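# Sort loose wooden strips into matching colour rows

## Task

Put every loose wooden strip into the row whose colour matches it, then release the gripper(s) so nothing is held at the end.

## Robot and tools

Robot: two arms, left_arm and right_arm, each with six revolute joints and a parallel-jaw gripper. Two head cameras, cam_head_left and cam_head_right, each 504x504 pixels, look down at the table.

Scene frame (used in the state line): origin on the table surface midway between the arms; +x points out over the table, +z points up, and left_arm sits on the +y side. The arm names do not correspond to image left or right. Printed gripper positions are in metres and orientations are quaternions in w,x,y,z order; the printed hand position may be somewhat off, more so when the arm is stretched far. The reported point lies between the finger pads, roughly 1 cm short of the fingertips. Fingers extend along the gripper's own +z axis and close along its y axis.

Tool execute_actions. Argument actions is a list holding zero or one item. An empty list just reports the current state. An action item has rows (1 to 15 rows) and optional steps (1 to 15, default 15); each control step lasts 1/30 s, each row is used for one step, and if there are fewer rows than steps the final row is held for the rest. A wait item has only steps (up to 300) and sends no command; it returns once that many steps have elapsed since the previous result, counting the time spent composing the reply. Optional pictures (boolean) controls whether camera images come back; by default they do. A refused call sends nothing to the robot.

Each row is one flat list of 14 numbers covering both arms, even when only one arm should move: left_arm's six joint targets then its gripper opening, followed by right_arm's six joint targets then its opening. Joint values are absolute target angles in radians (not offsets), in this order with these nominal ranges: waist -2.880 to 2.880, shoulder 0.000 to 3.142, elbow 0.000 to 3.019, wrist pitch -1.693 to 1.571, wrist yaw -1.571 to 1.571, wrist roll -2.094 to 2.094. True joint ends may differ from these by up to 0.019 rad either way. A call is rejected if a target exceeds a range end by more than 0.019 rad and is also farther out than that joint's last reported angle. Targets beyond the real end are clipped to it, and a "joint sent to its limit" line may appear (possibly referring to an earlier action still running); its absence does not prove more travel is available. Opening is an absolute value from -1 (closed) to +1 (fully open).

Motion limits: per step, each joint's target is kept within a lead of its measured angle (waist 0.264, shoulder 0.32, elbow 0.276, wrist pitch 0.33, wrist yaw 0.186, wrist roll 0.522 rad), and if the targets would move a gripper more than 70 mm from where it is, all of that arm's targets are pulled back proportionally. So distant goals take several actions. Between calls, arms keep heading to the last row sent until everything has almost stopped or a step is HELD; after that only a new action makes them continue. Fingers already in motion finish moving.

Result lines: the state line gives left_arm and right_arm pose. Joint positions and Joint velocities list, per arm, the six joints (rad, rad/s) then the pad gap (m, m/s; 0.094 m means fully open). grip_measured is the measured finger opening on the same -1..1 scale you command; each gripper may read off by about 1 mm, consistently. "joint command not followed" means a clearance check altered or blocked some joint targets; other parts of the row still ran. HELD marks steps on which the row was partly or wholly not sent. MOTOR HOT appears from 85 °C; at 100 °C an OVER-TEMPERATURE FAULT stops that arm, it loses its grip and sags until it cools.

Gripping: away from the extremes, the fingers go to the opening where grip_measured equals the commanded number. To hold a strip, command an opening below its current grip_measured: roughly 0.03 below for a firm hold, less for a lighter one. Pad force tops out around 50 to 62 N (lower on some grippers, and reduced for pieces under about 2 mm thick); first contact may briefly spike. Holding loads heats motors, including while the controller is idle between replies.

Tool zoom_image: camera (cam_head_left or cam_head_right) and region [x0, y0, x1, y1] in pixels of that camera's latest full image, origin top-left, at most 504 by 504. Returns an enlarged crop. Intrinsics (pinhole plus radial distortion): cam_head_left fx=fy=466.802, cx=251.668, cy=252.276; cam_head_right fx=fy=466.706, cx=250.841, cy=250.924.

Tool finished_scene: scene (integer, the current scene's number). It ends the scene irreversibly and reports whether the goal holds; the result gives the next task if any. Replying without any tool call ends everything.

Cautions: never push or drop anything off the table; avoid drops, slips, slams and hard pushes against strips or the table; keep the arms from colliding or pressing on each other; random brief tugs may disturb a held or loose strip, so check grip before moving. The simulation runs on while replies are being written, so an arm may still be moving. Open the gripper(s) before finishing.

Each tool is called by a JSON object that holds its "name" and its "arguments".

## Session

{"name": "execute_actions", "arguments": {"actions": []}}

Scene clock: 0.00 s of 5700.00 s.
left_arm: end_effector_position=(+0.2044, +0.6524, +0.3944) grip_measured=+1.000 end_effector_quat_wxyz=(-0.006, +0.386, +0.902, +0.192) | right_arm: end_effector_position=(+0.3109, -0.0480, +0.1205) grip_measured=+1.000 end_effector_quat_wxyz=(+0.544, +0.046, +0.760, +0.353)
Joint positions: left_arm=[ 1.16   1.237  1.534 -1.487 -0.074  1.822  0.094] | right_arm=[1.025 1.475 0.303 0.984 0.55  0.736 0.094]
Joint velocities: left_arm=[ 0.005 -0.015 -0.022 -0.002  0.022 -0.066  0.   ] | right_arm=[ 0.005 -0.024 -0.012 -0.022 -0.022  0.037  0.   ]
Motor temperatures (°C, as the motors report them): left_arm=[23 22 24 23 25 22] | right_arm=[23 23 26 24 26 23]

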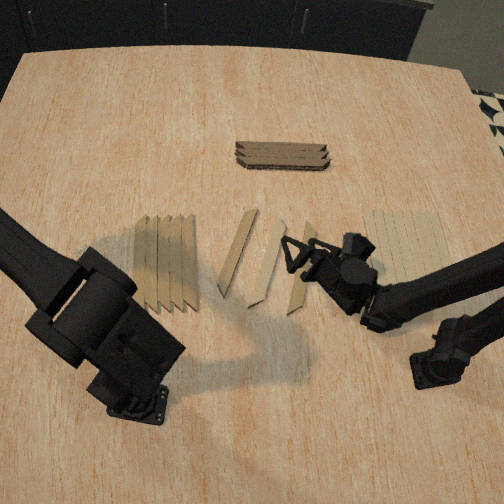

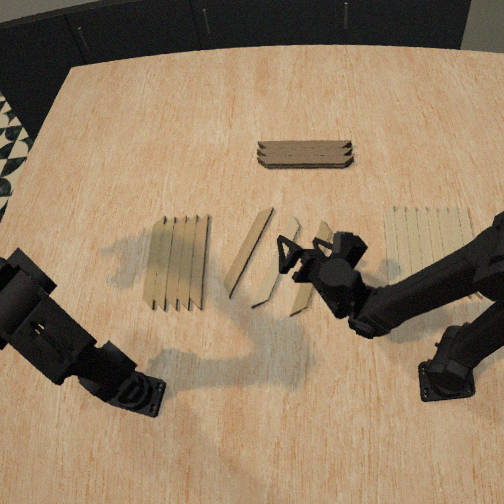

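{"name": "execute_actions", "arguments": {"actions": [{"rows":[[0.6,1.4,1.2,-1.37,0,0,1,0.6,1.3,0.9,0,0,0,1]]}], "pictures": false}}

{"name": "execute_actions", "arguments": {"actions": [{"rows":[[0.6,1.4,1.2,-1.37,0,0,1,-0.8,1.0,1.0,-1.0,0,0,1]]}], "pictures": false}}

{"name": "execute_actions", "arguments": {"actions": [{"steps":60}]}}

{"name": "zoom_image", "arguments": {"camera": "cam_head_left", "region": [100,120,480,340]}}

Scene clock: 9.67 s of 5700.00 s.
left_arm: end_effector_position=(+0.3395, +0.4739, +0.1934) grip_measured=+1.000 end_effector_quat_wxyz=(-0.007, +0.288, +0.957, -0.006) | right_arm: end_effector_position=(+0.4688, -0.0321, +0.2224) grip_measured=+1.000 end_effector_quat_wxyz=(+0.503, -0.211, +0.810, +0.214)
Joint positions: left_arm=[ 0.635  1.4    1.2   -1.388 -0.001  1.06   0.094] | right_arm=[0.617 1.334 0.804 0.116 0.008 0.15  0.094]
Joint velocities: left_arm=[-1.324  0.317 -0.256  0.134  0.066 -2.821  0.   ] | right_arm=[-0.288 -0.142  1.131 -1.707 -0.11  -0.96   0.   ]
Motor temperatures (°C, as the motors report them): left_arm=[23 22 26 23 25 22] | right_arm=[23 23 27 24 26 23]
Steps of this call (steps 1 to 90: nothing new was sent; then 6.17 s passed at rest; steps 91 to 105: all 15 steps of this action). Readings (joint positions):
91: left_arm=[1.154 1.238 1.523 -1.480 -0.067 1.797] | right_arm=[1.014 1.469 0.311 0.955 0.508 0.701]
92: left_arm=[1.140 1.235 1.503 -1.470 -0.058 1.765] | right_arm=[0.989 1.457 0.327 0.900 0.460 0.658]
94: left_arm=[1.094 1.241 1.446 -1.455 -0.043 1.702] | right_arm=[0.919 1.427 0.379 0.798 0.367 0.571]
98: left_arm=[0.966 1.288 1.327 -1.432 -0.021 1.550] | right_arm=[0.765 1.376 0.510 0.594 0.176 0.399]
105: the state above

Scene clock: 10.17 s of 5700.00 s.
left_arm: end_effector_position=(+0.3439, +0.4601, +0.1842) grip_measured=+1.000 end_effector_quat_wxyz=(-0.018, -0.182, +0.983, -0.005) | right_arm: end_effector_position=(+0.4768, -0.3202, +0.2876) grip_measured=+1.000 end_effector_quat_wxyz=(+0.416, -0.031, +0.908, +0.035)
Joint positions: left_arm=[ 0.599  1.412  1.187 -1.382  0.002  0.073  0.094] | right_arm=[ 0.07   1.02   0.913 -0.604  0.     0.05   0.094]
Joint velocities: left_arm=[-0.015 -0.005 -0.022  0.002 -0.007 -0.432  0.   ] | right_arm=[-1.763 -0.239  0.227 -2.01   0.037 -0.168  0.   ]
Motor temperatures (°C, as the motors report them): left_arm=[23 22 26 23 25 22] | right_arm=[23 23 27 24 26 23]
Steps of this call (steps 1 to 15: all 15 steps of this action). Readings (joint positions):
1: left_arm=[0.597 1.409 1.193 -1.385 0.002 0.962] | right_arm=[0.605 1.325 0.832 0.076 0.005 0.138]
2: left_arm=[0.572 1.414 1.189 -1.384 0.004 0.865] | right_arm=[0.590 1.308 0.847 0.048 0.003 0.131]
4: left_arm=[0.558 1.415 1.187 -1.383 0.004 0.670] | right_arm=[0.545 1.257 0.857 -0.018 0.002 0.119]
8: left_arm=[0.586 1.412 1.187 -1.382 0.003 0.308] | right_arm=[0.418 1.142 0.863 -0.186 0.001 0.092]
15: the state above

Scene clock: 12.17 s of 5700.00 s.
left_arm: end_effector_position=(+0.3439, +0.4601, +0.1842) grip_measured=+1.000 end_effector_quat_wxyz=(-0.018, -0.212, +0.977, -0.005) | right_arm: end_effector_position=(+0.3061, -0.6347, +0.2469) grip_measured=+1.000 end_effector_quat_wxyz=(+0.235, +0.365, +0.896, -0.093)
Joint positions: left_arm=[ 0.599  1.412  1.187 -1.382  0.002  0.012  0.094] | right_arm=[-0.81   1.009  0.941 -0.992  0.002  0.012  0.094]
Joint velocities: left_arm=[-0.005 -0.015 -0.002  0.017  0.037 -0.022  0.   ] | right_arm=[-0.015 -0.005 -0.012 -0.007 -0.022  0.022  0.   ]
Motor temperatures (°C, as the motors report them): left_arm=[23 23 27 23 25 22] | right_arm=[23 23 28 24 26 23]
Steps of this call (steps 1 to 45: the robot went on to your last target; steps 46 to 60: nothing new was sent). Readings (joint positions):
1: left_arm=[0.599 1.412 1.187 -1.382 0.002 0.061] | right_arm=[0.008 1.014 0.920 -0.674 0.000 0.046]
2: left_arm=[0.599 1.412 1.187 -1.382 0.002 0.051] | right_arm=[-0.055 1.010 0.926 -0.745 0.000 0.041]
4: left_arm=[0.599 1.412 1.187 -1.382 0.002 0.037] | right_arm=[-0.187 1.009 0.928 -0.856 0.001 0.035]
8: left_arm=[0.599 1.412 1.187 -1.382 0.002 0.022] | right_arm=[-0.465 1.009 0.928 -0.953 0.001 0.026]
60: the state above
All arms were judged still, so your last target was given up. Only a new action makes them travel on or press farther. Fingers that are still opening or closing keep moving.

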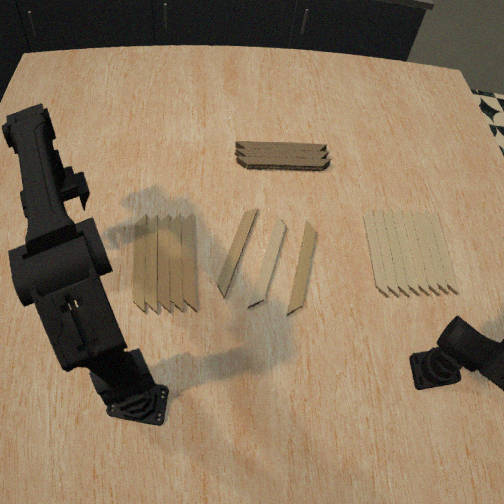

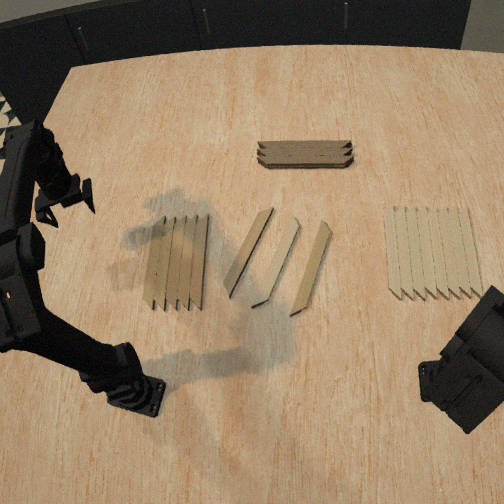

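Region (100, 120, 480, 340) of cam_head_left's 504x504 image, scaled by 1.326, with more detail than that image has; it fills the top 292 rows of this view, and the rest is white.

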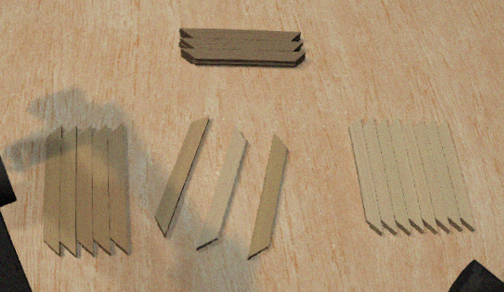

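{"name": "execute_actions", "arguments": {"actions": [{"rows":[[-0.42,1.45,1.0,-1.1,0,-0.2,0.3,-0.8,1.0,1.0,-1.0,0,0,1]]}], "pictures": false}}

{"name": "execute_actions", "arguments": {"actions": [{"rows":[[-0.42,1.47,0.91,-0.99,0,-0.2,0.3,-0.8,1.0,1.0,-1.0,0,0,1]]}], "pictures": false}}

{"name": "execute_actions", "arguments": {"actions": [{"steps":20}]}}

Scene clock: 29.53 s of 5700.00 s.
left_arm: end_effector_position=(+0.3567, +0.1650, +0.1056) grip_measured=+0.302 end_effector_quat_wxyz=(+0.006, +0.091, +0.996, +0.000) | right_arm: end_effector_position=(+0.3061, -0.6347, +0.2469) grip_measured=+1.000 end_effector_quat_wxyz=(+0.235, +0.365, +0.896, -0.093)
Joint positions: left_arm=[-0.177  1.445  1.004 -1.117 -0.003 -0.156  0.061] | right_arm=[-0.81   1.009  0.941 -0.992  0.002  0.011  0.094]
Joint velocities: left_arm=[-1.958 -0.005 -0.012  0.081 -0.037 -0.139  0.001] | right_arm=[-0.005 -0.015  0.007  0.002  0.007  0.051  0.   ]
Motor temperatures (°C, as the motors report them): left_arm=[23 23 28 23 25 22] | right_arm=[23 24 32 24 26 23]
Steps of this call (steps 1 to 90: nothing new was sent; then 13.87 s passed at rest; steps 91 to 105: all 15 steps of this action). Readings (joint positions):
91: left_arm=[0.590 1.411 1.173 -1.353 -0.003 -0.004] | right_arm=[-0.810 1.009 0.941 -0.992 0.002 0.012]
92: left_arm=[0.569 1.406 1.150 -1.305 -0.005 -0.024] | right_arm=[-0.810 1.009 0.941 -0.992 0.002 0.012]
94: left_arm=[0.494 1.408 1.096 -1.234 -0.005 -0.057] | right_arm=[-0.810 1.009 0.941 -0.992 0.002 0.012]
98: left_arm=[0.277 1.430 1.022 -1.159 -0.005 -0.109] | right_arm=[-0.810 1.009 0.941 -0.992 0.002 0.011]
105: the state above

Scene clock: 30.03 s of 5700.00 s.
left_arm: end_effector_position=(+0.2990, +0.0894, +0.0644) grip_measured=+0.302 end_effector_quat_wxyz=(+0.001, +0.196, +0.981, -0.001) | right_arm: end_effector_position=(+0.3061, -0.6347, +0.2469) grip_measured=+1.000 end_effector_quat_wxyz=(+0.235, +0.365, +0.896, -0.093)
Joint positions: left_arm=[-0.42   1.462  0.899 -1.004  0.002 -0.186  0.061] | right_arm=[-0.81   1.009  0.941 -0.992  0.002  0.011  0.094]
Joint velocities: left_arm=[-0.015 -0.024  0.007  0.027  0.081  0.051  0.002] | right_arm=[ 0.005  0.015  0.012 -0.007  0.007  0.007  0.   ]
Motor temperatures (°C, as the motors report them): left_arm=[23 23 28 23 25 22] | right_arm=[23 24 32 24 26 23]
Steps of this call (steps 1 to 15: all 15 steps of this action). Readings (joint positions):
1: left_arm=[-0.242 1.445 0.996 -1.099 -0.003 -0.159] | right_arm=[-0.810 1.009 0.941 -0.992 0.002 0.011]
2: left_arm=[-0.306 1.445 0.981 -1.067 -0.002 -0.163] | right_arm=[-0.810 1.009 0.941 -0.992 0.002 0.011]
4: left_arm=[-0.412 1.449 0.944 -1.020 0.003 -0.170] | right_arm=[-0.810 1.009 0.941 -0.992 0.002 0.011]
8: left_arm=[-0.464 1.461 0.900 -1.010 0.005 -0.178] | right_arm=[-0.810 1.009 0.941 -0.992 0.002 0.011]
15: the state above

Scene clock: 30.70 s of 5700.00 s.
left_arm: end_effector_position=(+0.2991, +0.0894, +0.0644) grip_measured=+0.302 end_effector_quat_wxyz=(+0.001, +0.195, +0.981, -0.001) | right_arm: end_effector_position=(+0.3061, -0.6347, +0.2469) grip_measured=+1.000 end_effector_quat_wxyz=(+0.235, +0.365, +0.896, -0.093)
Joint positions: left_arm=[-0.42   1.462  0.899 -1.004  0.002 -0.188  0.061] | right_arm=[-0.81   1.009  0.941 -0.992  0.002  0.011  0.094]
Joint velocities: left_arm=[-0.024 -0.024 -0.002 -0.007 -0.007  0.051 -0.001] | right_arm=[-0.005 -0.005  0.012  0.027  0.066 -0.022  0.   ]
Motor temperatures (°C, as the motors report them): left_arm=[23 23 28 23 25 22] | right_arm=[23 24 32 24 26 23]
Steps of this call (steps 1 to 15: the robot went on to your last target; steps 16 to 20: nothing new was sent). Readings (joint positions):
1: left_arm=[-0.420 1.462 0.899 -1.004 0.002 -0.186] | right_arm=[-0.810 1.009 0.941 -0.992 0.002 0.011]
2: left_arm=[-0.420 1.462 0.899 -1.004 0.002 -0.187] | right_arm=[-0.810 1.009 0.941 -0.992 0.002 0.011]
4: left_arm=[-0.420 1.462 0.899 -1.004 0.002 -0.187] | right_arm=[-0.810 1.009 0.941 -0.992 0.002 0.011]
8: left_arm=[-0.420 1.462 0.899 -1.004 0.002 -0.188] | right_arm=[-0.810 1.009 0.941 -0.992 0.002 0.011]
20: the state above
All arms were judged still, so your last target was given up. Only a new action makes them travel on or press farther. Fingers that are still opening or closing keep moving.

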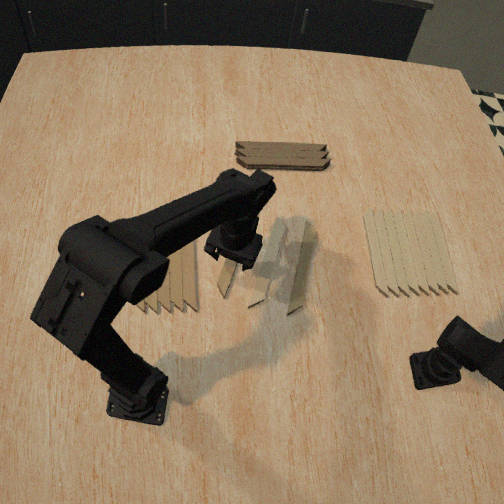

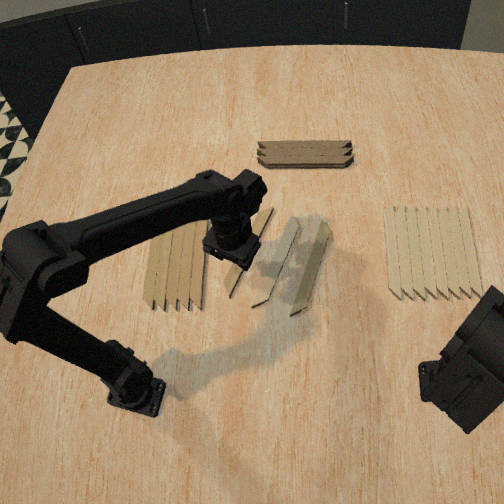

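{"name": "execute_actions", "arguments": {"actions": [{"rows":[[-0.40,1.68,1.03,-0.9,0,-0.19,0.3,-0.8,1.0,1.0,-1.0,0,0,1]]}], "pictures": false}}

{"name": "execute_actions", "arguments": {"actions": [{"steps":10}]}}

{"name": "zoom_image", "arguments": {"camera": "cam_head_left", "region": [170,190,330,330]}}

Scene clock: 38.80 s of 5700.00 s.
left_arm: end_effector_position=(+0.3583, +0.0607, +0.0225) grip_measured=+0.302 end_effector_quat_wxyz=(+0.006, +0.186, +0.983, -0.003) | right_arm: end_effector_position=(+0.3061, -0.6347, +0.2469) grip_measured=+1.000 end_effector_quat_wxyz=(+0.235, +0.365, +0.896, -0.093)
Joint positions: left_arm=[-0.401  1.679  1.028 -0.907  0.002 -0.188  0.061] | right_arm=[-0.81   1.009  0.941 -0.992  0.002  0.011  0.094]
Joint velocities: left_arm=[-0.015  0.005 -0.007  0.002  0.037  0.022 -0.   ] | right_arm=[-0.005 -0.005 -0.007 -0.007 -0.007 -0.007  0.   ]
Motor temperatures (°C, as the motors report them): left_arm=[23 23 28 23 25 22] | right_arm=[23 24 33 24 26 23]
Steps of this call (steps 1 to 90: nothing new was sent; then 4.60 s passed at rest; steps 91 to 105: all 15 steps of this action). Readings (joint positions):
91: left_arm=[-0.420 1.476 0.906 -0.996 0.002 -0.188] | right_arm=[-0.810 1.009 0.941 -0.992 0.002 0.011]
92: left_arm=[-0.418 1.507 0.928 -0.978 0.002 -0.188] | right_arm=[-0.810 1.009 0.941 -0.992 0.002 0.011]
94: left_arm=[-0.414 1.598 0.987 -0.937 0.002 -0.188] | right_arm=[-0.810 1.009 0.941 -0.992 0.002 0.011]
98: left_arm=[-0.403 1.680 1.029 -0.908 0.003 -0.188] | right_arm=[-0.810 1.009 0.941 -0.992 0.002 0.011]
105: the state above

Scene clock: 39.13 s of 5700.00 s.
left_arm: end_effector_position=(+0.3583, +0.0607, +0.0225) grip_measured=+0.302 end_effector_quat_wxyz=(+0.006, +0.186, +0.983, -0.003) | right_arm: end_effector_position=(+0.3061, -0.6347, +0.2469) grip_measured=+1.000 end_effector_quat_wxyz=(+0.235, +0.365, +0.896, -0.093)
Joint positions: left_arm=[-0.401  1.679  1.028 -0.907  0.002 -0.188  0.061] | right_arm=[-0.81   1.009  0.941 -0.992  0.002  0.011  0.094]
Joint velocities: left_arm=[-0.015  0.005  0.002 -0.007  0.022 -0.051 -0.   ] | right_arm=[ 0.005  0.005 -0.022 -0.007 -0.037  0.007  0.   ]
Motor temperatures (°C, as the motors report them): left_arm=[23 23 28 23 25 22] | right_arm=[23 24 33 24 26 23]
Steps of this call (steps 1 to 10: the robot went on to your last target). Readings (joint positions):
1: left_arm=[-0.401 1.679 1.028 -0.907 0.002 -0.188] | right_arm=[-0.810 1.009 0.941 -0.992 0.002 0.011]
2: left_arm=[-0.401 1.679 1.028 -0.907 0.002 -0.188] | right_arm=[-0.810 1.009 0.941 -0.992 0.002 0.011]
4: left_arm=[-0.401 1.679 1.028 -0.907 0.002 -0.188] | right_arm=[-0.810 1.009 0.941 -0.992 0.002 0.011]
8: left_arm=[-0.401 1.679 1.028 -0.907 0.002 -0.188] | right_arm=[-0.810 1.009 0.941 -0.992 0.002 0.011]
10: the state above

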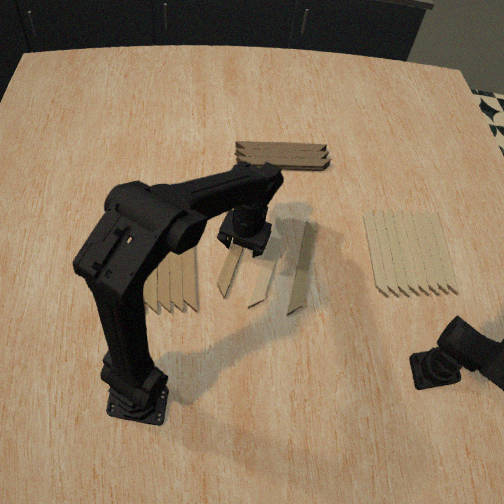

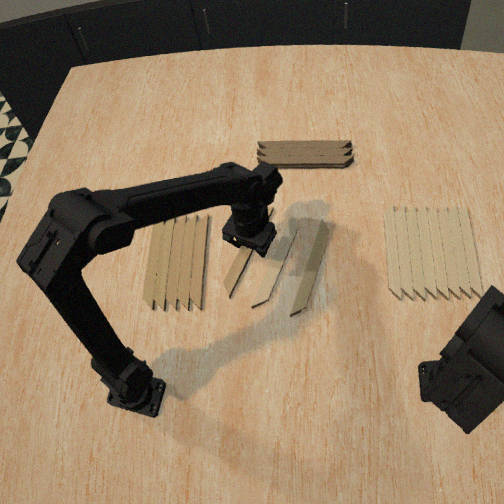

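Region (170, 190, 330, 330) of cam_head_left's 504x504 image, scaled by 3.150, with more detail than that image has; it fills the top 441 rows of this view, and the rest is white.

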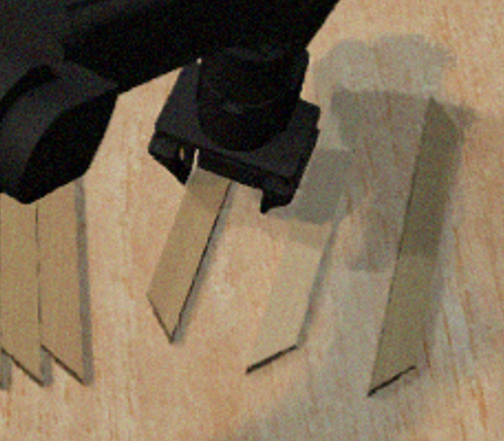

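{"name": "execute_actions", "arguments": {"actions": [{"rows":[[-0.375,1.68,1.03,-0.9,0,-0.17,0.3,-0.8,1,1,-1,0,0,1],[-0.375,1.68,1.03,-0.9,0,-0.17,0.3,-0.8,1,1,-1,0,0,1],[-0.375,1.68,1.03,-0.9,0,-0.17,0.3,-0.8,1,1,-1,0,0,1],[-0.375,1.68,1.02,-0.9,0,-0.17,0.3,-0.8,1,1,-1,0,0,1],[-0.375,1.68,1.0,-0.88,0,-0.17,0.3,-0.8,1,1,-1,0,0,1]]}], "pictures": false}}

{"name": "execute_actions", "arguments": {"actions": [{"rows":[[-0.375,1.68,1.0,-0.88,0,-0.17,-0.55,-0.8,1,1,-1,0,0,1]]}]}}

Scene clock: 44.00 s of 5700.00 s.
left_arm: end_effector_position=(+0.3612, +0.0692, +0.0198) grip_measured=+0.302 end_effector_quat_wxyz=(+0.008, +0.177, +0.984, -0.005) | right_arm: end_effector_position=(+0.3061, -0.6347, +0.2469) grip_measured=+1.000 end_effector_quat_wxyz=(+0.235, +0.365, +0.896, -0.093)
Joint positions: left_arm=[-0.38   1.676  1.015 -0.891  0.004 -0.183  0.061] | right_arm=[-0.81   1.009  0.941 -0.992  0.002  0.011  0.094]
Joint velocities: left_arm=[-0.005  0.005  0.007  0.007  0.007 -0.066 -0.001] | right_arm=[ 0.005  0.005 -0.007 -0.002 -0.066  0.007  0.   ]
Motor temperatures (°C, as the motors report them): left_arm=[23 23 28 23 25 22] | right_arm=[23 24 33 24 26 23]
Steps of this call (steps 1 to 15: the robot went on to your last target; steps 16 to 90: nothing new was sent; then 1.37 s passed at rest; steps 91 to 105: all 15 steps of this action). Readings (joint positions):
91: left_arm=[-0.400 1.679 1.028 -0.907 0.002 -0.187] | right_arm=[-0.810 1.009 0.941 -0.992 0.002 0.011]
92: left_arm=[-0.398 1.679 1.028 -0.907 0.002 -0.186] | right_arm=[-0.810 1.009 0.941 -0.992 0.002 0.011]
94: left_arm=[-0.391 1.679 1.027 -0.907 0.002 -0.184] | right_arm=[-0.810 1.009 0.941 -0.992 0.002 0.011]
98: left_arm=[-0.380 1.676 1.016 -0.893 0.004 -0.183] | right_arm=[-0.810 1.009 0.941 -0.992 0.002 0.011]
105: the state above

Scene clock: 44.50 s of 5700.00 s.
left_arm: end_effector_position=(+0.3608, +0.0693, +0.0196) grip_measured=-0.426 end_effector_quat_wxyz=(+0.008, +0.178, +0.984, -0.005) | right_arm: end_effector_position=(+0.3061, -0.6347, +0.2469) grip_measured=+1.000 end_effector_quat_wxyz=(+0.235, +0.365, +0.896, -0.093)
Joint positions: left_arm=[-0.38   1.675  1.014 -0.891  0.005 -0.182  0.027] | right_arm=[-0.81   1.009  0.941 -0.992  0.002  0.011  0.094]
Joint velocities: left_arm=[ 0.005  0.005  0.002  0.007 -0.022  0.007  0.001] | right_arm=[ 0.005 -0.005 -0.017 -0.012 -0.037 -0.022  0.   ]
Motor temperatures (°C, as the motors report them): left_arm=[23 23 27 23 25 22] | right_arm=[23 24 33 24 26 23]
Steps of this call (steps 1 to 15: all 15 steps of this action). Readings (joint positions):
1: left_arm=[-0.380 1.676 1.015 -0.891 0.005 -0.183] | right_arm=[-0.810 1.009 0.941 -0.992 0.002 0.011]
2: left_arm=[-0.380 1.676 1.015 -0.891 0.005 -0.183] | right_arm=[-0.810 1.009 0.941 -0.992 0.002 0.011]
4: left_arm=[-0.380 1.676 1.014 -0.891 0.005 -0.182] | right_arm=[-0.810 1.009 0.941 -0.992 0.002 0.011]
8: left_arm=[-0.380 1.675 1.014 -0.891 0.005 -0.182] | right_arm=[-0.810 1.009 0.941 -0.992 0.002 0.011]
15: the state above

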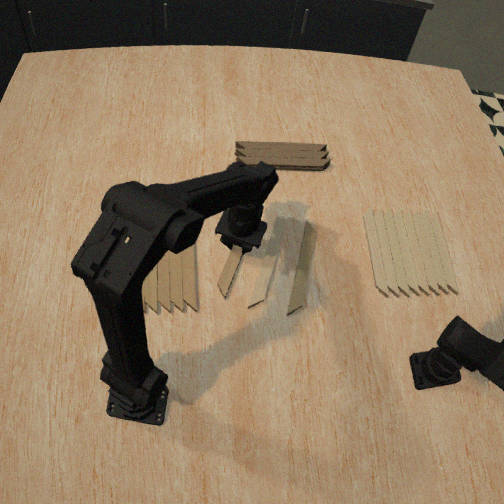

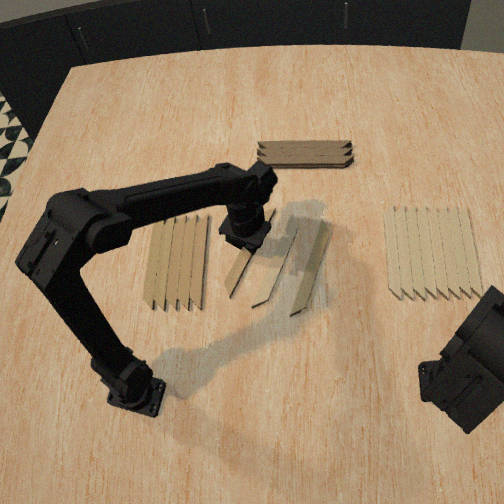

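{"name": "execute_actions", "arguments": {"actions": [{"rows":[[-0.375,1.63,1.0,-0.9,0,-0.18,-0.47,-0.8,1,1,-1,0,0,1],[-0.375,1.6,1.0,-0.93,0,-0.18,-0.47,-0.8,1,1,-1,0,0,1],[-0.36,1.58,0.97,-0.93,0,-0.25,-0.47,-0.8,1,1,-1,0,0,1],[-0.33,1.55,0.94,-0.93,0,-0.35,-0.47,-0.8,1,1,-1,0,0,1],[-0.255,1.52,0.9,-0.93,0,-0.47,-0.47,-0.8,1,1,-1,0,0,1]]}], "pictures": false}}

{"name": "execute_actions", "arguments": {"actions": [{"steps":15}]}}

{"name": "zoom_image", "arguments": {"camera": "cam_head_right", "region": [130,190,290,330]}}

Scene clock: 49.63 s of 5700.00 s.
left_arm: end_effector_position=(+0.3422, +0.1434, +0.0440) grip_measured=-0.426 end_effector_quat_wxyz=(+0.012, -0.017, +1.000, -0.004) | right_arm: end_effector_position=(+0.3061, -0.6347, +0.2469) grip_measured=+1.000 end_effector_quat_wxyz=(+0.235, +0.365, +0.896, -0.093)
Joint positions: left_arm=[-0.242  1.513  0.891 -0.922 -0.002 -0.437  0.027] | right_arm=[-0.81   1.009  0.941 -0.992  0.002  0.011  0.094]
Joint velocities: left_arm=[-0.093 -0.015 -0.027 -0.012  0.007 -0.125 -0.   ] | right_arm=[-0.024 -0.015 -0.007 -0.012  0.037 -0.022  0.   ]
Motor temperatures (°C, as the motors report them): left_arm=[23 23 27 23 25 22] | right_arm=[23 24 34 24 26 23]
Steps of this call (steps 1 to 15: the robot went on to your last target; steps 16 to 90: nothing new was sent; then 1.63 s passed at rest; steps 91 to 105: all 15 steps of this action). Readings (joint positions):
91: left_arm=[-0.380 1.672 1.013 -0.891 0.004 -0.182] | right_arm=[-0.810 1.009 0.941 -0.992 0.002 0.011]
92: left_arm=[-0.380 1.666 1.009 -0.895 0.003 -0.182] | right_arm=[-0.810 1.009 0.941 -0.992 0.002 0.011]
94: left_arm=[-0.376 1.635 0.984 -0.904 0.003 -0.215] | right_arm=[-0.810 1.009 0.941 -0.992 0.002 0.011]
98: left_arm=[-0.288 1.532 0.899 -0.919 0.002 -0.355] | right_arm=[-0.810 1.009 0.941 -0.992 0.002 0.011]
105: the state above

Scene clock: 50.13 s of 5700.00 s.
left_arm: end_effector_position=(+0.3413, +0.1412, +0.0440) grip_measured=-0.426 end_effector_quat_wxyz=(+0.012, -0.024, +1.000, -0.004) | right_arm: end_effector_position=(+0.3061, -0.6347, +0.2469) grip_measured=+1.000 end_effector_quat_wxyz=(+0.235, +0.365, +0.896, -0.093)
Joint positions: left_arm=[-0.248  1.513  0.891 -0.922 -0.002 -0.457  0.027] | right_arm=[-0.81   1.009  0.941 -0.992  0.002  0.011  0.094]
Joint velocities: left_arm=[-0.005  0.015 -0.002 -0.012  0.022 -0.007 -0.   ] | right_arm=[-0.005 -0.005 -0.007 -0.002 -0.037 -0.037  0.   ]
Motor temperatures (°C, as the motors report them): left_arm=[23 23 27 23 25 22] | right_arm=[23 24 34 24 26 23]
Steps of this call (steps 1 to 15: the robot went on to your last target). Readings (joint positions):
1: left_arm=[-0.245 1.513 0.891 -0.922 -0.002 -0.441] | right_arm=[-0.810 1.009 0.941 -0.992 0.002 0.011]
2: left_arm=[-0.246 1.513 0.891 -0.922 -0.002 -0.445] | right_arm=[-0.810 1.009 0.941 -0.992 0.002 0.011]
4: left_arm=[-0.248 1.513 0.891 -0.922 -0.002 -0.449] | right_arm=[-0.810 1.009 0.941 -0.992 0.002 0.011]
8: left_arm=[-0.248 1.513 0.891 -0.922 -0.002 -0.454] | right_arm=[-0.810 1.009 0.941 -0.992 0.002 0.011]
15: the state above

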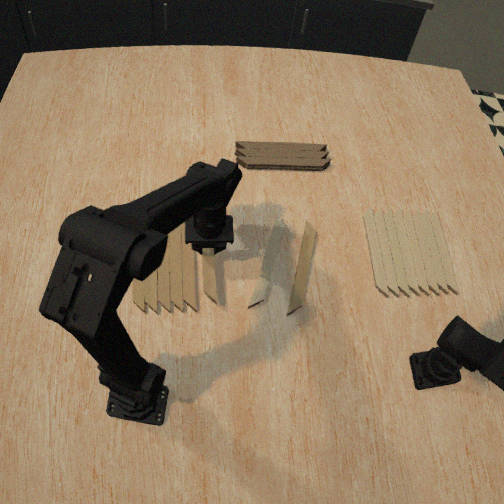

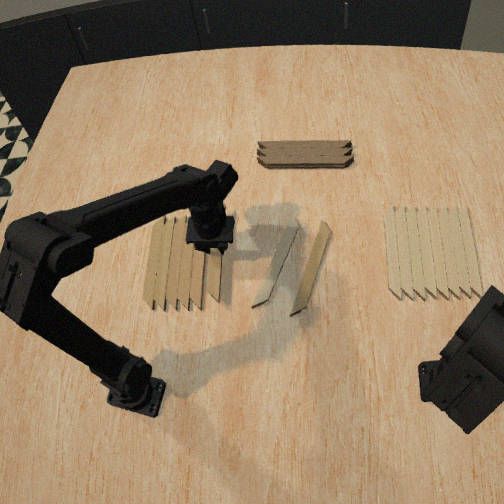

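Region (130, 190, 290, 330) of cam_head_right's 504x504 image, scaled by 3.150, with more detail than that image has; it fills the top 441 rows of this view, and the rest is white.

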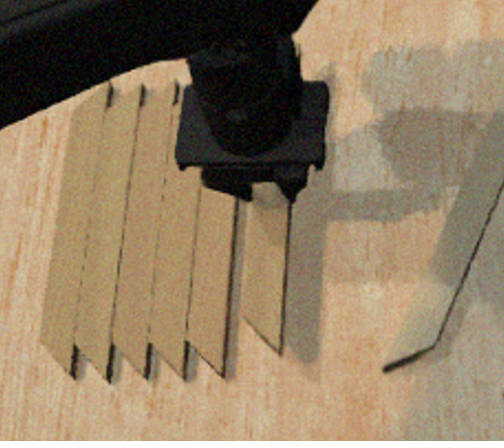

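{"name": "execute_actions", "arguments": {"actions": [{"rows":[[-0.27,1.52,0.87,-0.9,0,-0.42,-0.47,-0.8,1,1,-1,0,0,1],[-0.27,1.52,0.86,-0.9,0,-0.42,-0.47,-0.8,1,1,-1,0,0,1],[-0.27,1.52,0.835,-0.88,0,-0.42,-0.47,-0.8,1,1,-1,0,0,1]]}]}}

{"name": "zoom_image", "arguments": {"camera": "cam_head_right", "region": [130,190,290,330]}}

Scene clock: 53.70 s of 5700.00 s.
left_arm: end_effector_position=(+0.3163, +0.1460, +0.0239) grip_measured=-0.426 end_effector_quat_wxyz=(-0.005, -0.005, +1.000, +0.003) | right_arm: end_effector_position=(+0.3061, -0.6347, +0.2469) grip_measured=+1.000 end_effector_quat_wxyz=(+0.235, +0.365, +0.896, -0.093)
Joint positions: left_arm=[-0.264  1.513  0.824 -0.894 -0.002 -0.433  0.027] | right_arm=[-0.81   1.009  0.941 -0.992  0.002  0.011  0.094]
Joint velocities: left_arm=[-0.005 -0.005  0.007 -0.007 -0.022 -0.022 -0.001] | right_arm=[-0.005  0.005 -0.007  0.002  0.037 -0.007  0.   ]
Motor temperatures (°C, as the motors report them): left_arm=[23 23 27 23 25 22] | right_arm=[23 24 34 24 26 23]
Steps of this call (steps 1 to 15: the robot went on to your last target; steps 16 to 90: nothing new was sent; then 0.07 s passed at rest; steps 91 to 105: all 15 steps of this action). Readings (joint positions):
91: left_arm=[-0.249 1.513 0.888 -0.920 -0.002 -0.454] | right_arm=[-0.810 1.009 0.941 -0.992 0.002 0.011]
92: left_arm=[-0.251 1.513 0.883 -0.916 -0.002 -0.450] | right_arm=[-0.810 1.009 0.941 -0.992 0.002 0.011]
94: left_arm=[-0.257 1.513 0.861 -0.900 -0.002 -0.443] | right_arm=[-0.810 1.009 0.941 -0.992 0.002 0.011]
98: left_arm=[-0.264 1.513 0.826 -0.896 -0.002 -0.437] | right_arm=[-0.810 1.009 0.941 -0.992 0.002 0.011]
105: the state above

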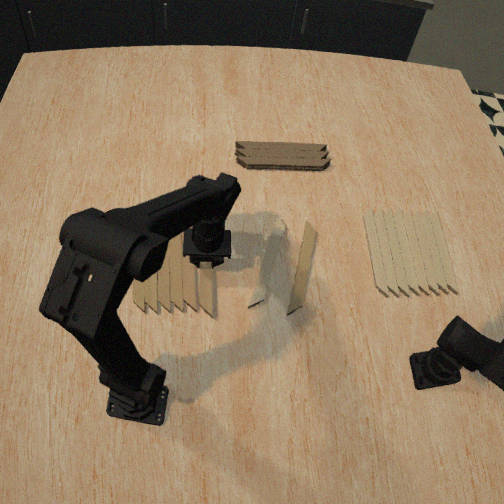

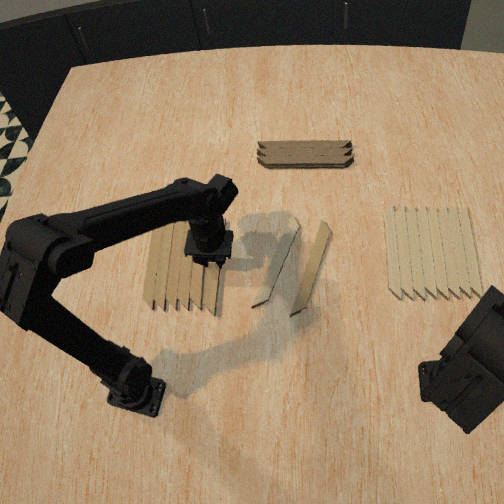

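Region (130, 190, 290, 330) of cam_head_right's 504x504 image, scaled by 3.150, with more detail than that image has; it fills the top 441 rows of this view, and the rest is white.

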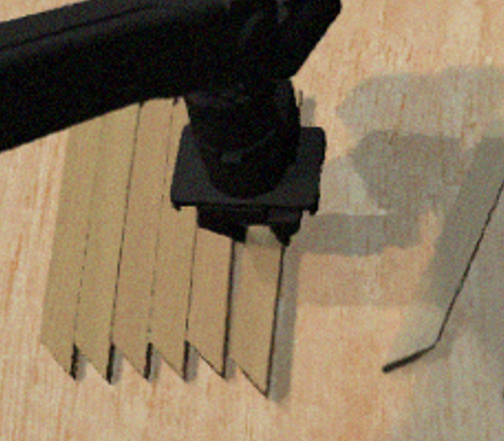

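{"name": "execute_actions", "arguments": {"actions": [{"rows":[[-0.25,1.535,0.835,-0.82,0,-0.42,-0.47,-0.8,1,1,-1,0,0,1]]}], "pictures": false}}

{"name": "execute_actions", "arguments": {"actions": [{"rows":[[-0.25,1.535,0.835,-0.82,0,-0.42,-0.3,-0.8,1,1,-1,0,0,1]],"steps":8}], "pictures": false}}

{"name": "execute_actions", "arguments": {"actions": [{"rows":[[-0.25,1.45,1.0,-1.1,0,-0.42,-0.3,-0.8,1,1,-1,0,0,1]]}]}}

Scene clock: 60.23 s of 5700.00 s.
left_arm: end_effector_position=(+0.3295, +0.1422, +0.0220) grip_measured=-0.426 end_effector_quat_wxyz=(+0.019, -0.007, +1.000, -0.008) | right_arm: end_effector_position=(+0.3061, -0.6347, +0.2469) grip_measured=+1.000 end_effector_quat_wxyz=(+0.235, +0.365, +0.896, -0.093)
Joint positions: left_arm=[-0.258  1.518  0.823 -0.835 -0.002 -0.432  0.027] | right_arm=[-0.81   1.009  0.941 -0.992  0.002  0.011  0.094]
Joint velocities: left_arm=[ 0.005 -0.015  0.002 -0.002  0.007  0.051 -0.001] | right_arm=[ 0.015 -0.005  0.012 -0.022 -0.007  0.051  0.   ]
Motor temperatures (°C, as the motors report them): left_arm=[23 23 27 23 25 22] | right_arm=[23 24 34 24 26 23]
Steps of this call (steps 1 to 15: the robot went on to your last target; steps 16 to 90: nothing new was sent; then 3.03 s passed at rest; steps 91 to 105: all 15 steps of this action). Readings (joint positions):
91: left_arm=[-0.263 1.513 0.824 -0.884 -0.002 -0.432] | right_arm=[-0.810 1.009 0.941 -0.992 0.002 0.011]
92: left_arm=[-0.262 1.514 0.823 -0.867 -0.002 -0.432] | right_arm=[-0.810 1.009 0.941 -0.992 0.002 0.011]
94: left_arm=[-0.261 1.516 0.823 -0.843 -0.002 -0.432] | right_arm=[-0.810 1.009 0.941 -0.992 0.002 0.011]
98: left_arm=[-0.258 1.518 0.823 -0.835 -0.002 -0.432] | right_arm=[-0.810 1.009 0.941 -0.992 0.002 0.011]
105: the state above

Scene clock: 60.50 s of 5700.00 s.
left_arm: end_effector_position=(+0.3295, +0.1421, +0.0220) grip_measured=-0.303 end_effector_quat_wxyz=(+0.019, -0.007, +1.000, -0.008) | right_arm: end_effector_position=(+0.3061, -0.6347, +0.2469) grip_measured=+1.000 end_effector_quat_wxyz=(+0.235, +0.365, +0.896, -0.093)
Joint positions: left_arm=[-0.258  1.518  0.823 -0.835 -0.002 -0.432  0.033] | right_arm=[-0.81   1.009  0.941 -0.992  0.002  0.011  0.094]
Joint velocities: left_arm=[-0.005 -0.015  0.002 -0.002 -0.037  0.022  0.001] | right_arm=[-0.005 -0.005  0.012 -0.002  0.007 -0.022  0.   ]
Motor temperatures (°C, as the motors report them): left_arm=[23 23 27 23 25 22] | right_arm=[23 24 34 24 26 23]
Steps of this call (steps 1 to 8: all 8 steps of this action). Readings (joint positions):
1: left_arm=[-0.258 1.518 0.823 -0.835 -0.002 -0.432] | right_arm=[-0.810 1.009 0.941 -0.992 0.002 0.011]
2: left_arm=[-0.258 1.518 0.823 -0.835 -0.002 -0.432] | right_arm=[-0.810 1.009 0.941 -0.992 0.002 0.011]
4: left_arm=[-0.258 1.518 0.823 -0.835 -0.002 -0.432] | right_arm=[-0.810 1.009 0.941 -0.992 0.002 0.011]
8: the state above

Scene clock: 61.00 s of 5700.00 s.
left_arm: end_effector_position=(+0.3456, +0.1350, +0.1026) grip_measured=-0.302 end_effector_quat_wxyz=(+0.016, -0.007, +1.000, -0.006) | right_arm: end_effector_position=(+0.3061, -0.6347, +0.2469) grip_measured=+1.000 end_effector_quat_wxyz=(+0.235, +0.365, +0.896, -0.093)
Joint positions: left_arm=[-0.258  1.438  0.987 -1.086 -0.002 -0.432  0.033] | right_arm=[-0.81   1.009  0.941 -0.992  0.002  0.011  0.094]
Joint velocities: left_arm=[-0.015  0.005  0.007 -0.002 -0.051 -0.037 -0.001] | right_arm=[-0.005  0.015 -0.002  0.002 -0.051  0.037  0.   ]
Motor temperatures (°C, as the motors report them): left_arm=[23 23 27 23 25 22] | right_arm=[23 24 34 24 26 23]
Steps of this call (steps 1 to 15: all 15 steps of this action). Readings (joint positions):
1: left_arm=[-0.258 1.517 0.838 -0.879 -0.002 -0.432] | right_arm=[-0.810 1.009 0.941 -0.992 0.002 0.011]
2: left_arm=[-0.258 1.516 0.862 -0.950 -0.002 -0.432] | right_arm=[-0.810 1.009 0.941 -0.992 0.002 0.011]
4: left_arm=[-0.258 1.499 0.914 -1.039 -0.002 -0.432] | right_arm=[-0.810 1.009 0.941 -0.992 0.002 0.011]
8: left_arm=[-0.258 1.452 0.981 -1.077 -0.002 -0.432] | right_arm=[-0.810 1.009 0.941 -0.992 0.002 0.011]
15: the state above

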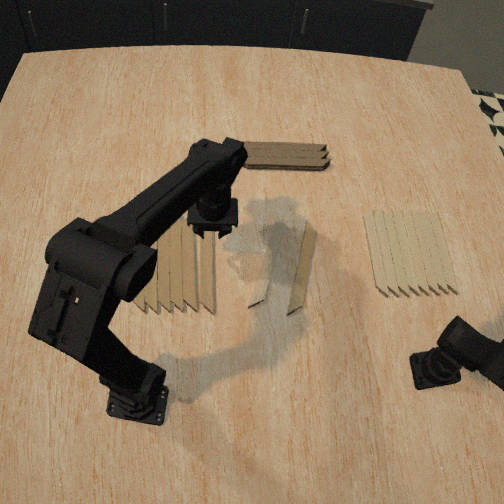

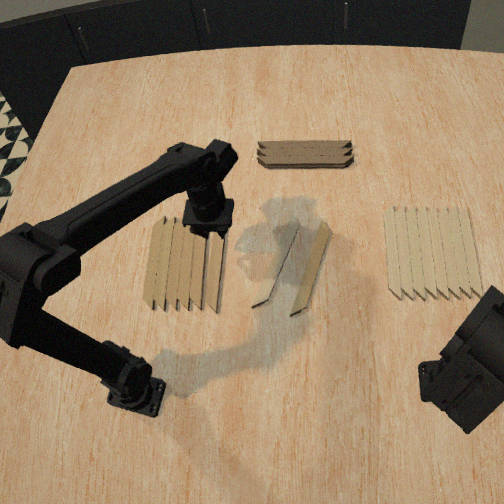

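{"name": "execute_actions", "arguments": {"actions": [{"rows":[[0.7,1.2,1.0,-1.2,0,0,0.3,0,1.4,1.25,-1.2,0,-1.94,0.3]]}], "pictures": false}}

{"name": "execute_actions", "arguments": {"actions": [{"rows":[[0.7,1.2,1.0,-1.2,0,0,0.3,0.837,1.74,1.25,-1.03,0,-1.94,0.3]]}], "pictures": false}}

{"name": "execute_actions", "arguments": {"actions": [{"steps":30}]}}

{"name": "zoom_image", "arguments": {"camera": "cam_head_left", "region": [170,190,330,330]}}

Scene clock: 69.53 s of 5700.00 s.
left_arm: end_effector_position=(+0.3229, +0.4378, +0.1833) grip_measured=+0.298 end_effector_quat_wxyz=(+0.088, -0.234, +0.968, +0.014) | right_arm: end_effector_position=(+0.4682, -0.4129, +0.1741) grip_measured=+0.303 end_effector_quat_wxyz=(+0.062, -0.360, +0.930, -0.033)
Joint positions: left_arm=[ 0.568  1.199  0.981 -1.174  0.002 -0.066  0.061] | right_arm=[-0.138  1.425  1.167 -1.172  0.004 -0.828  0.061]
Joint velocities: left_arm=[ 2.154  0.005 -0.002 -0.076 -0.007  0.418 -0.   ] | right_arm=[ 1.538  0.034 -0.012 -0.129  0.022 -2.147 -0.001]
Motor temperatures (°C, as the motors report them): left_arm=[23 23 28 23 25 22] | right_arm=[23 24 35 24 26 23]
Steps of this call (steps 1 to 15: the robot went on to your last target; steps 16 to 90: nothing new was sent; then 5.03 s passed at rest; steps 91 to 105: all 15 steps of this action). Readings (joint positions):
91: left_arm=[-0.249 1.431 0.987 -1.093 0.003 -0.398] | right_arm=[-0.800 1.022 0.954 -1.018 0.007 -0.031]
92: left_arm=[-0.227 1.417 0.983 -1.107 0.005 -0.359] | right_arm=[-0.773 1.050 0.984 -1.060 0.009 -0.084]
94: left_arm=[-0.151 1.368 0.981 -1.131 0.005 -0.290] | right_arm=[-0.693 1.137 1.055 -1.107 0.008 -0.186]
98: left_arm=[0.071 1.257 0.981 -1.159 0.005 -0.177] | right_arm=[-0.507 1.310 1.153 -1.144 0.007 -0.408]
105: the state above

Scene clock: 70.03 s of 5700.00 s.
left_arm: end_effector_position=(+0.2981, +0.4800, +0.1828) grip_measured=+0.298 end_effector_quat_wxyz=(+0.080, -0.274, +0.958, +0.022) | right_arm: end_effector_position=(+0.4276, -0.1224, +0.0425) grip_measured=+0.303 end_effector_quat_wxyz=(+0.017, +0.866, -0.499, -0.008)
Joint positions: left_arm=[ 0.702  1.199  0.981 -1.186 -0.001 -0.015  0.061] | right_arm=[ 0.517  1.745  1.183 -1.047  0.001 -1.531  0.061]
Joint velocities: left_arm=[-0.024 -0.024 -0.002 -0.012 -0.007 -0.022  0.001] | right_arm=[ 1.411  0.151  0.002  0.056  0.037 -1.267 -0.   ]
Motor temperatures (°C, as the motors report them): left_arm=[23 23 28 23 25 22] | right_arm=[23 24 35 24 26 23]
Steps of this call (steps 1 to 15: all 15 steps of this action). Readings (joint positions):
1: left_arm=[0.636 1.199 0.981 -1.177 -0.001 -0.056] | right_arm=[-0.089 1.434 1.167 -1.167 0.002 -0.874]
2: left_arm=[0.691 1.199 0.981 -1.179 -0.004 -0.049] | right_arm=[-0.043 1.447 1.172 -1.152 0.001 -0.913]
4: left_arm=[0.742 1.199 0.981 -1.183 -0.006 -0.038] | right_arm=[0.038 1.497 1.180 -1.121 0.001 -0.995]
8: left_arm=[0.719 1.199 0.981 -1.186 -0.003 -0.023] | right_arm=[0.197 1.618 1.183 -1.077 0.001 -1.177]
15: the state above

Scene clock: 71.03 s of 5700.00 s.
left_arm: end_effector_position=(+0.2981, +0.4800, +0.1828) grip_measured=+0.298 end_effector_quat_wxyz=(+0.080, -0.273, +0.959, +0.022) | right_arm: end_effector_position=(+0.3365, +0.0016, +0.0491) grip_measured=+0.303 end_effector_quat_wxyz=(+0.002, +0.987, -0.162, -0.002)
Joint positions: left_arm=[ 0.702  1.199  0.981 -1.186 -0.001 -0.012  0.061] | right_arm=[ 0.84   1.75   1.211 -1.037 -0.001 -1.927  0.061]
Joint velocities: left_arm=[-0.005 -0.015  0.002  0.002 -0.051  0.022 -0.   ] | right_arm=[-0.024  0.005  0.002  0.017 -0.139 -0.022  0.001]
Motor temperatures (°C, as the motors report them): left_arm=[23 23 28 23 25 22] | right_arm=[23 24 34 24 26 23]
Steps of this call (steps 1 to 30: the robot went on to your last target). Readings (joint positions):
1: left_arm=[0.702 1.199 0.981 -1.186 -0.001 -0.014] | right_arm=[0.565 1.749 1.183 -1.046 0.001 -1.571]
2: left_arm=[0.702 1.199 0.981 -1.186 -0.001 -0.014] | right_arm=[0.614 1.750 1.183 -1.044 0.001 -1.607]
4: left_arm=[0.702 1.199 0.981 -1.186 -0.001 -0.013] | right_arm=[0.711 1.750 1.185 -1.043 0.001 -1.685]
8: left_arm=[0.702 1.199 0.981 -1.186 -0.001 -0.013] | right_arm=[0.864 1.750 1.205 -1.038 -0.004 -1.827]
30: the state above

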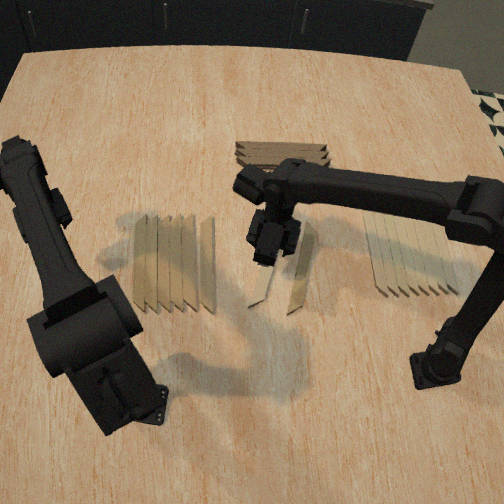

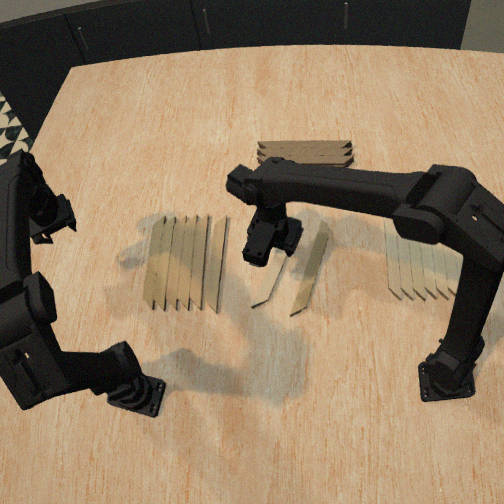

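Region (170, 190, 330, 330) of cam_head_left's 504x504 image, scaled by 3.150, with more detail than that image has; it fills the top 441 rows of this view, and the rest is white.

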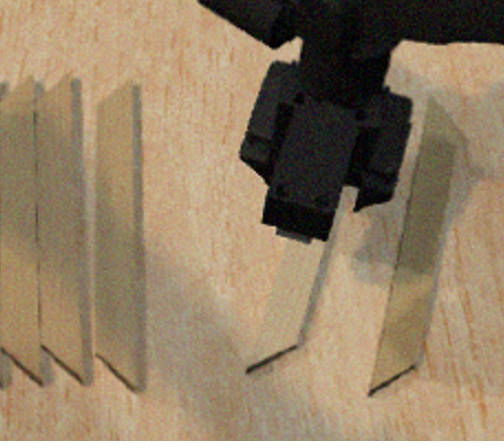

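Looks fine; descend.

{"name": "execute_actions", "arguments": {"actions": [{"rows":[[0.7,1.2,1.0,-1.2,0,0,0.3,0.837,1.76,1.22,-0.99,0,-1.94,0.3],[0.7,1.2,1.0,-1.2,0,0,0.3,0.837,1.76,1.22,-0.99,0,-1.94,0.3],[0.7,1.2,1.0,-1.2,0,0,0.3,0.837,1.78,1.19,-0.93,0,-1.94,0.3]]}]}}

Scene clock: 73.77 s of 5700.00 s.
left_arm: end_effector_position=(+0.2981, +0.4800, +0.1828) grip_measured=+0.298 end_effector_quat_wxyz=(+0.080, -0.273, +0.959, +0.022) | right_arm: end_effector_position=(+0.3453, +0.0125, +0.0362) grip_measured=+0.303 end_effector_quat_wxyz=(-0.025, +0.987, -0.161, +0.014)
Joint positions: left_arm=[ 0.702  1.199  0.981 -1.186 -0.001 -0.012  0.061] | right_arm=[ 0.84   1.765  1.192 -0.941 -0.001 -1.928  0.061]
Joint velocities: left_arm=[ 0.005 -0.015 -0.017  0.002 -0.007  0.037  0.   ] | right_arm=[ 0.005 -0.034 -0.007  0.022  0.037 -0.022 -0.   ]
Motor temperatures (°C, as the motors report them): left_arm=[23 23 28 23 25 22] | right_arm=[23 24 34 24 26 23]
Steps of this call (steps 1 to 15: the robot went on to your last target; steps 16 to 67: nothing new was sent; steps 68 to 82: all 15 steps of this action). Readings (joint positions):
68: left_arm=[0.702 1.199 0.981 -1.186 -0.001 -0.012] | right_arm=[0.840 1.750 1.211 -1.031 -0.001 -1.928]
69: left_arm=[0.702 1.199 0.981 -1.186 -0.001 -0.012] | right_arm=[0.840 1.750 1.211 -1.020 -0.001 -1.928]
71: left_arm=[0.702 1.199 0.981 -1.186 -0.001 -0.012] | right_arm=[0.840 1.750 1.205 -0.976 -0.001 -1.928]
75: left_arm=[0.702 1.199 0.981 -1.186 -0.001 -0.012] | right_arm=[0.840 1.760 1.196 -0.943 -0.001 -1.928]
82: the state above

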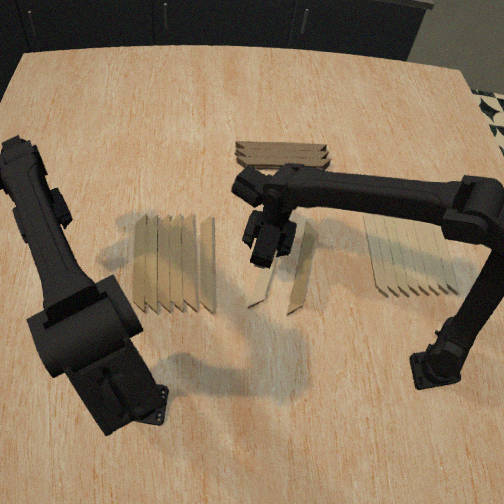

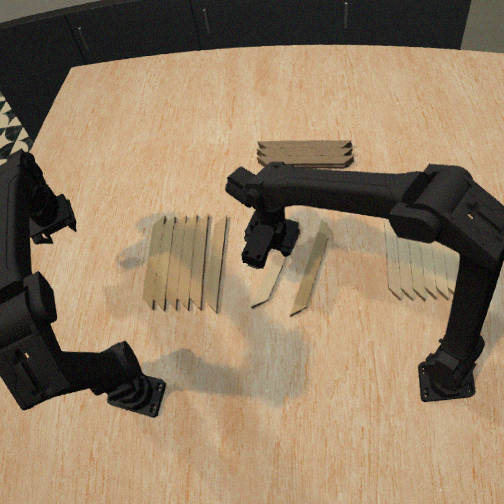

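Friction deadband.

{"name": "execute_actions", "arguments": {"actions": [{"rows":[[0.7,1.2,1.0,-1.2,0,0,0.3,0.837,1.80,1.145,-0.93,0,-1.94,0.3]]}], "pictures": false}}

{"name": "execute_actions", "arguments": {"actions": [{"rows":[[0.7,1.2,1.0,-1.2,0,0,0.3,0.837,1.82,1.135,-0.91,0,-1.94,0.3]]}], "pictures": false}}

{"name": "execute_actions", "arguments": {"actions": [{"rows":[[0.7,1.2,1.0,-1.2,0,0,0.3,0.837,1.82,1.135,-0.91,0,-1.94,-0.48]]}]}}

Scene clock: 80.20 s of 5700.00 s.
left_arm: end_effector_position=(+0.2981, +0.4800, +0.1828) grip_measured=+0.298 end_effector_quat_wxyz=(+0.080, -0.273, +0.959, +0.022) | right_arm: end_effector_position=(+0.3324, -0.0035, +0.0152) grip_measured=+0.302 end_effector_quat_wxyz=(-0.002, +0.987, -0.161, +0.001)
Joint positions: left_arm=[ 0.702  1.199  0.981 -1.186 -0.001 -0.012  0.061] | right_arm=[ 0.84   1.78   1.147 -0.933 -0.001 -1.929  0.061]
Joint velocities: left_arm=[-0.005 -0.005 -0.002  0.007 -0.007 -0.007 -0.   ] | right_arm=[-0.015 -0.005 -0.022 -0.017  0.007 -0.037 -0.   ]
Motor temperatures (°C, as the motors report them): left_arm=[23 23 29 23 25 22] | right_arm=[23 24 33 24 26 23]
Steps of this call (steps 1 to 15: the robot went on to your last target; steps 16 to 90: nothing new was sent; then 2.93 s passed at rest; steps 91 to 105: all 15 steps of this action). Readings (joint positions):
91: left_arm=[0.702 1.199 0.981 -1.186 -0.001 -0.012] | right_arm=[0.840 1.766 1.187 -0.938 -0.001 -1.928]
92: left_arm=[0.702 1.199 0.981 -1.186 -0.001 -0.012] | right_arm=[0.840 1.766 1.180 -0.936 -0.001 -1.928]
94: left_arm=[0.702 1.199 0.981 -1.186 -0.001 -0.012] | right_arm=[0.840 1.770 1.160 -0.935 -0.001 -1.929]
98: left_arm=[0.702 1.199 0.981 -1.186 -0.001 -0.012] | right_arm=[0.840 1.780 1.147 -0.933 -0.001 -1.929]
105: the state above

Scene clock: 80.70 s of 5700.00 s.
left_arm: end_effector_position=(+0.2981, +0.4800, +0.1828) grip_measured=+0.298 end_effector_quat_wxyz=(+0.080, -0.273, +0.959, +0.022) | right_arm: end_effector_position=(+0.3326, -0.0033, +0.0152) grip_measured=+0.302 end_effector_quat_wxyz=(-0.003, +0.987, -0.161, +0.001)
Joint positions: left_arm=[ 0.702  1.199  0.981 -1.186 -0.001 -0.012  0.061] | right_arm=[ 0.84   1.78   1.147 -0.932 -0.001 -1.929  0.061]
Joint velocities: left_arm=[ 0.005 -0.005  0.002  0.002 -0.022  0.037 -0.001] | right_arm=[-0.005 -0.015  0.007 -0.007 -0.007  0.007  0.   ]
Motor temperatures (°C, as the motors report them): left_arm=[23 23 29 23 25 22] | right_arm=[23 24 32 24 26 23]
Steps of this call (steps 1 to 15: all 15 steps of this action). Readings (joint positions):
1: left_arm=[0.702 1.199 0.981 -1.186 -0.001 -0.012] | right_arm=[0.840 1.780 1.147 -0.932 -0.001 -1.929]
2: left_arm=[0.702 1.199 0.981 -1.186 -0.001 -0.012] | right_arm=[0.840 1.780 1.147 -0.932 -0.001 -1.929]
4: left_arm=[0.702 1.199 0.981 -1.186 -0.001 -0.012] | right_arm=[0.840 1.780 1.147 -0.932 -0.001 -1.929]
8: left_arm=[0.702 1.199 0.981 -1.186 -0.001 -0.012] | right_arm=[0.840 1.780 1.147 -0.932 -0.001 -1.929]
15: the state above

Scene clock: 81.20 s of 5700.00 s.
left_arm: end_effector_position=(+0.2981, +0.4800, +0.1828) grip_measured=+0.298 end_effector_quat_wxyz=(+0.080, -0.273, +0.959, +0.022) | right_arm: end_effector_position=(+0.3332, -0.0033, +0.0150) grip_measured=-0.438 end_effector_quat_wxyz=(-0.003, +0.987, -0.161, +0.003)
Joint positions: left_arm=[ 0.702  1.199  0.981 -1.186 -0.001 -0.012  0.061] | right_arm=[ 0.84   1.78   1.147 -0.931  0.002 -1.93   0.026]
Joint velocities: left_arm=[-0.005 -0.005 -0.012 -0.007 -0.007  0.066 -0.001] | right_arm=[ 0.005 -0.024  0.007  0.012 -0.022  0.022 -0.001]
Motor temperatures (°C, as the motors report them): left_arm=[23 23 29 23 25 22] | right_arm=[23 24 32 24 26 23]
Steps of this call (steps 1 to 15: all 15 steps of this action). Readings (joint positions):
1: left_arm=[0.702 1.199 0.981 -1.186 -0.001 -0.012] | right_arm=[0.840 1.780 1.147 -0.932 0.001 -1.929]
2: left_arm=[0.702 1.199 0.981 -1.186 -0.001 -0.012] | right_arm=[0.840 1.780 1.147 -0.932 0.001 -1.929]
4: left_arm=[0.702 1.199 0.981 -1.186 -0.001 -0.012] | right_arm=[0.840 1.780 1.147 -0.931 0.002 -1.930]
8: left_arm=[0.702 1.199 0.981 -1.186 -0.001 -0.012] | right_arm=[0.840 1.780 1.147 -0.931 0.002 -1.930]
15: the state above

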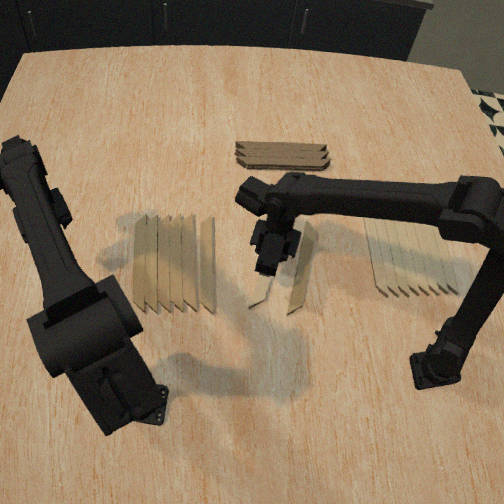

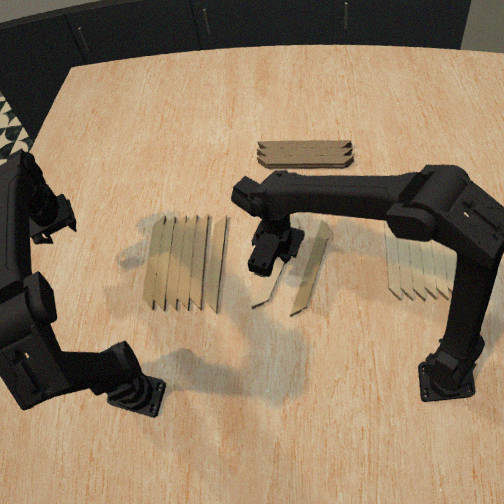

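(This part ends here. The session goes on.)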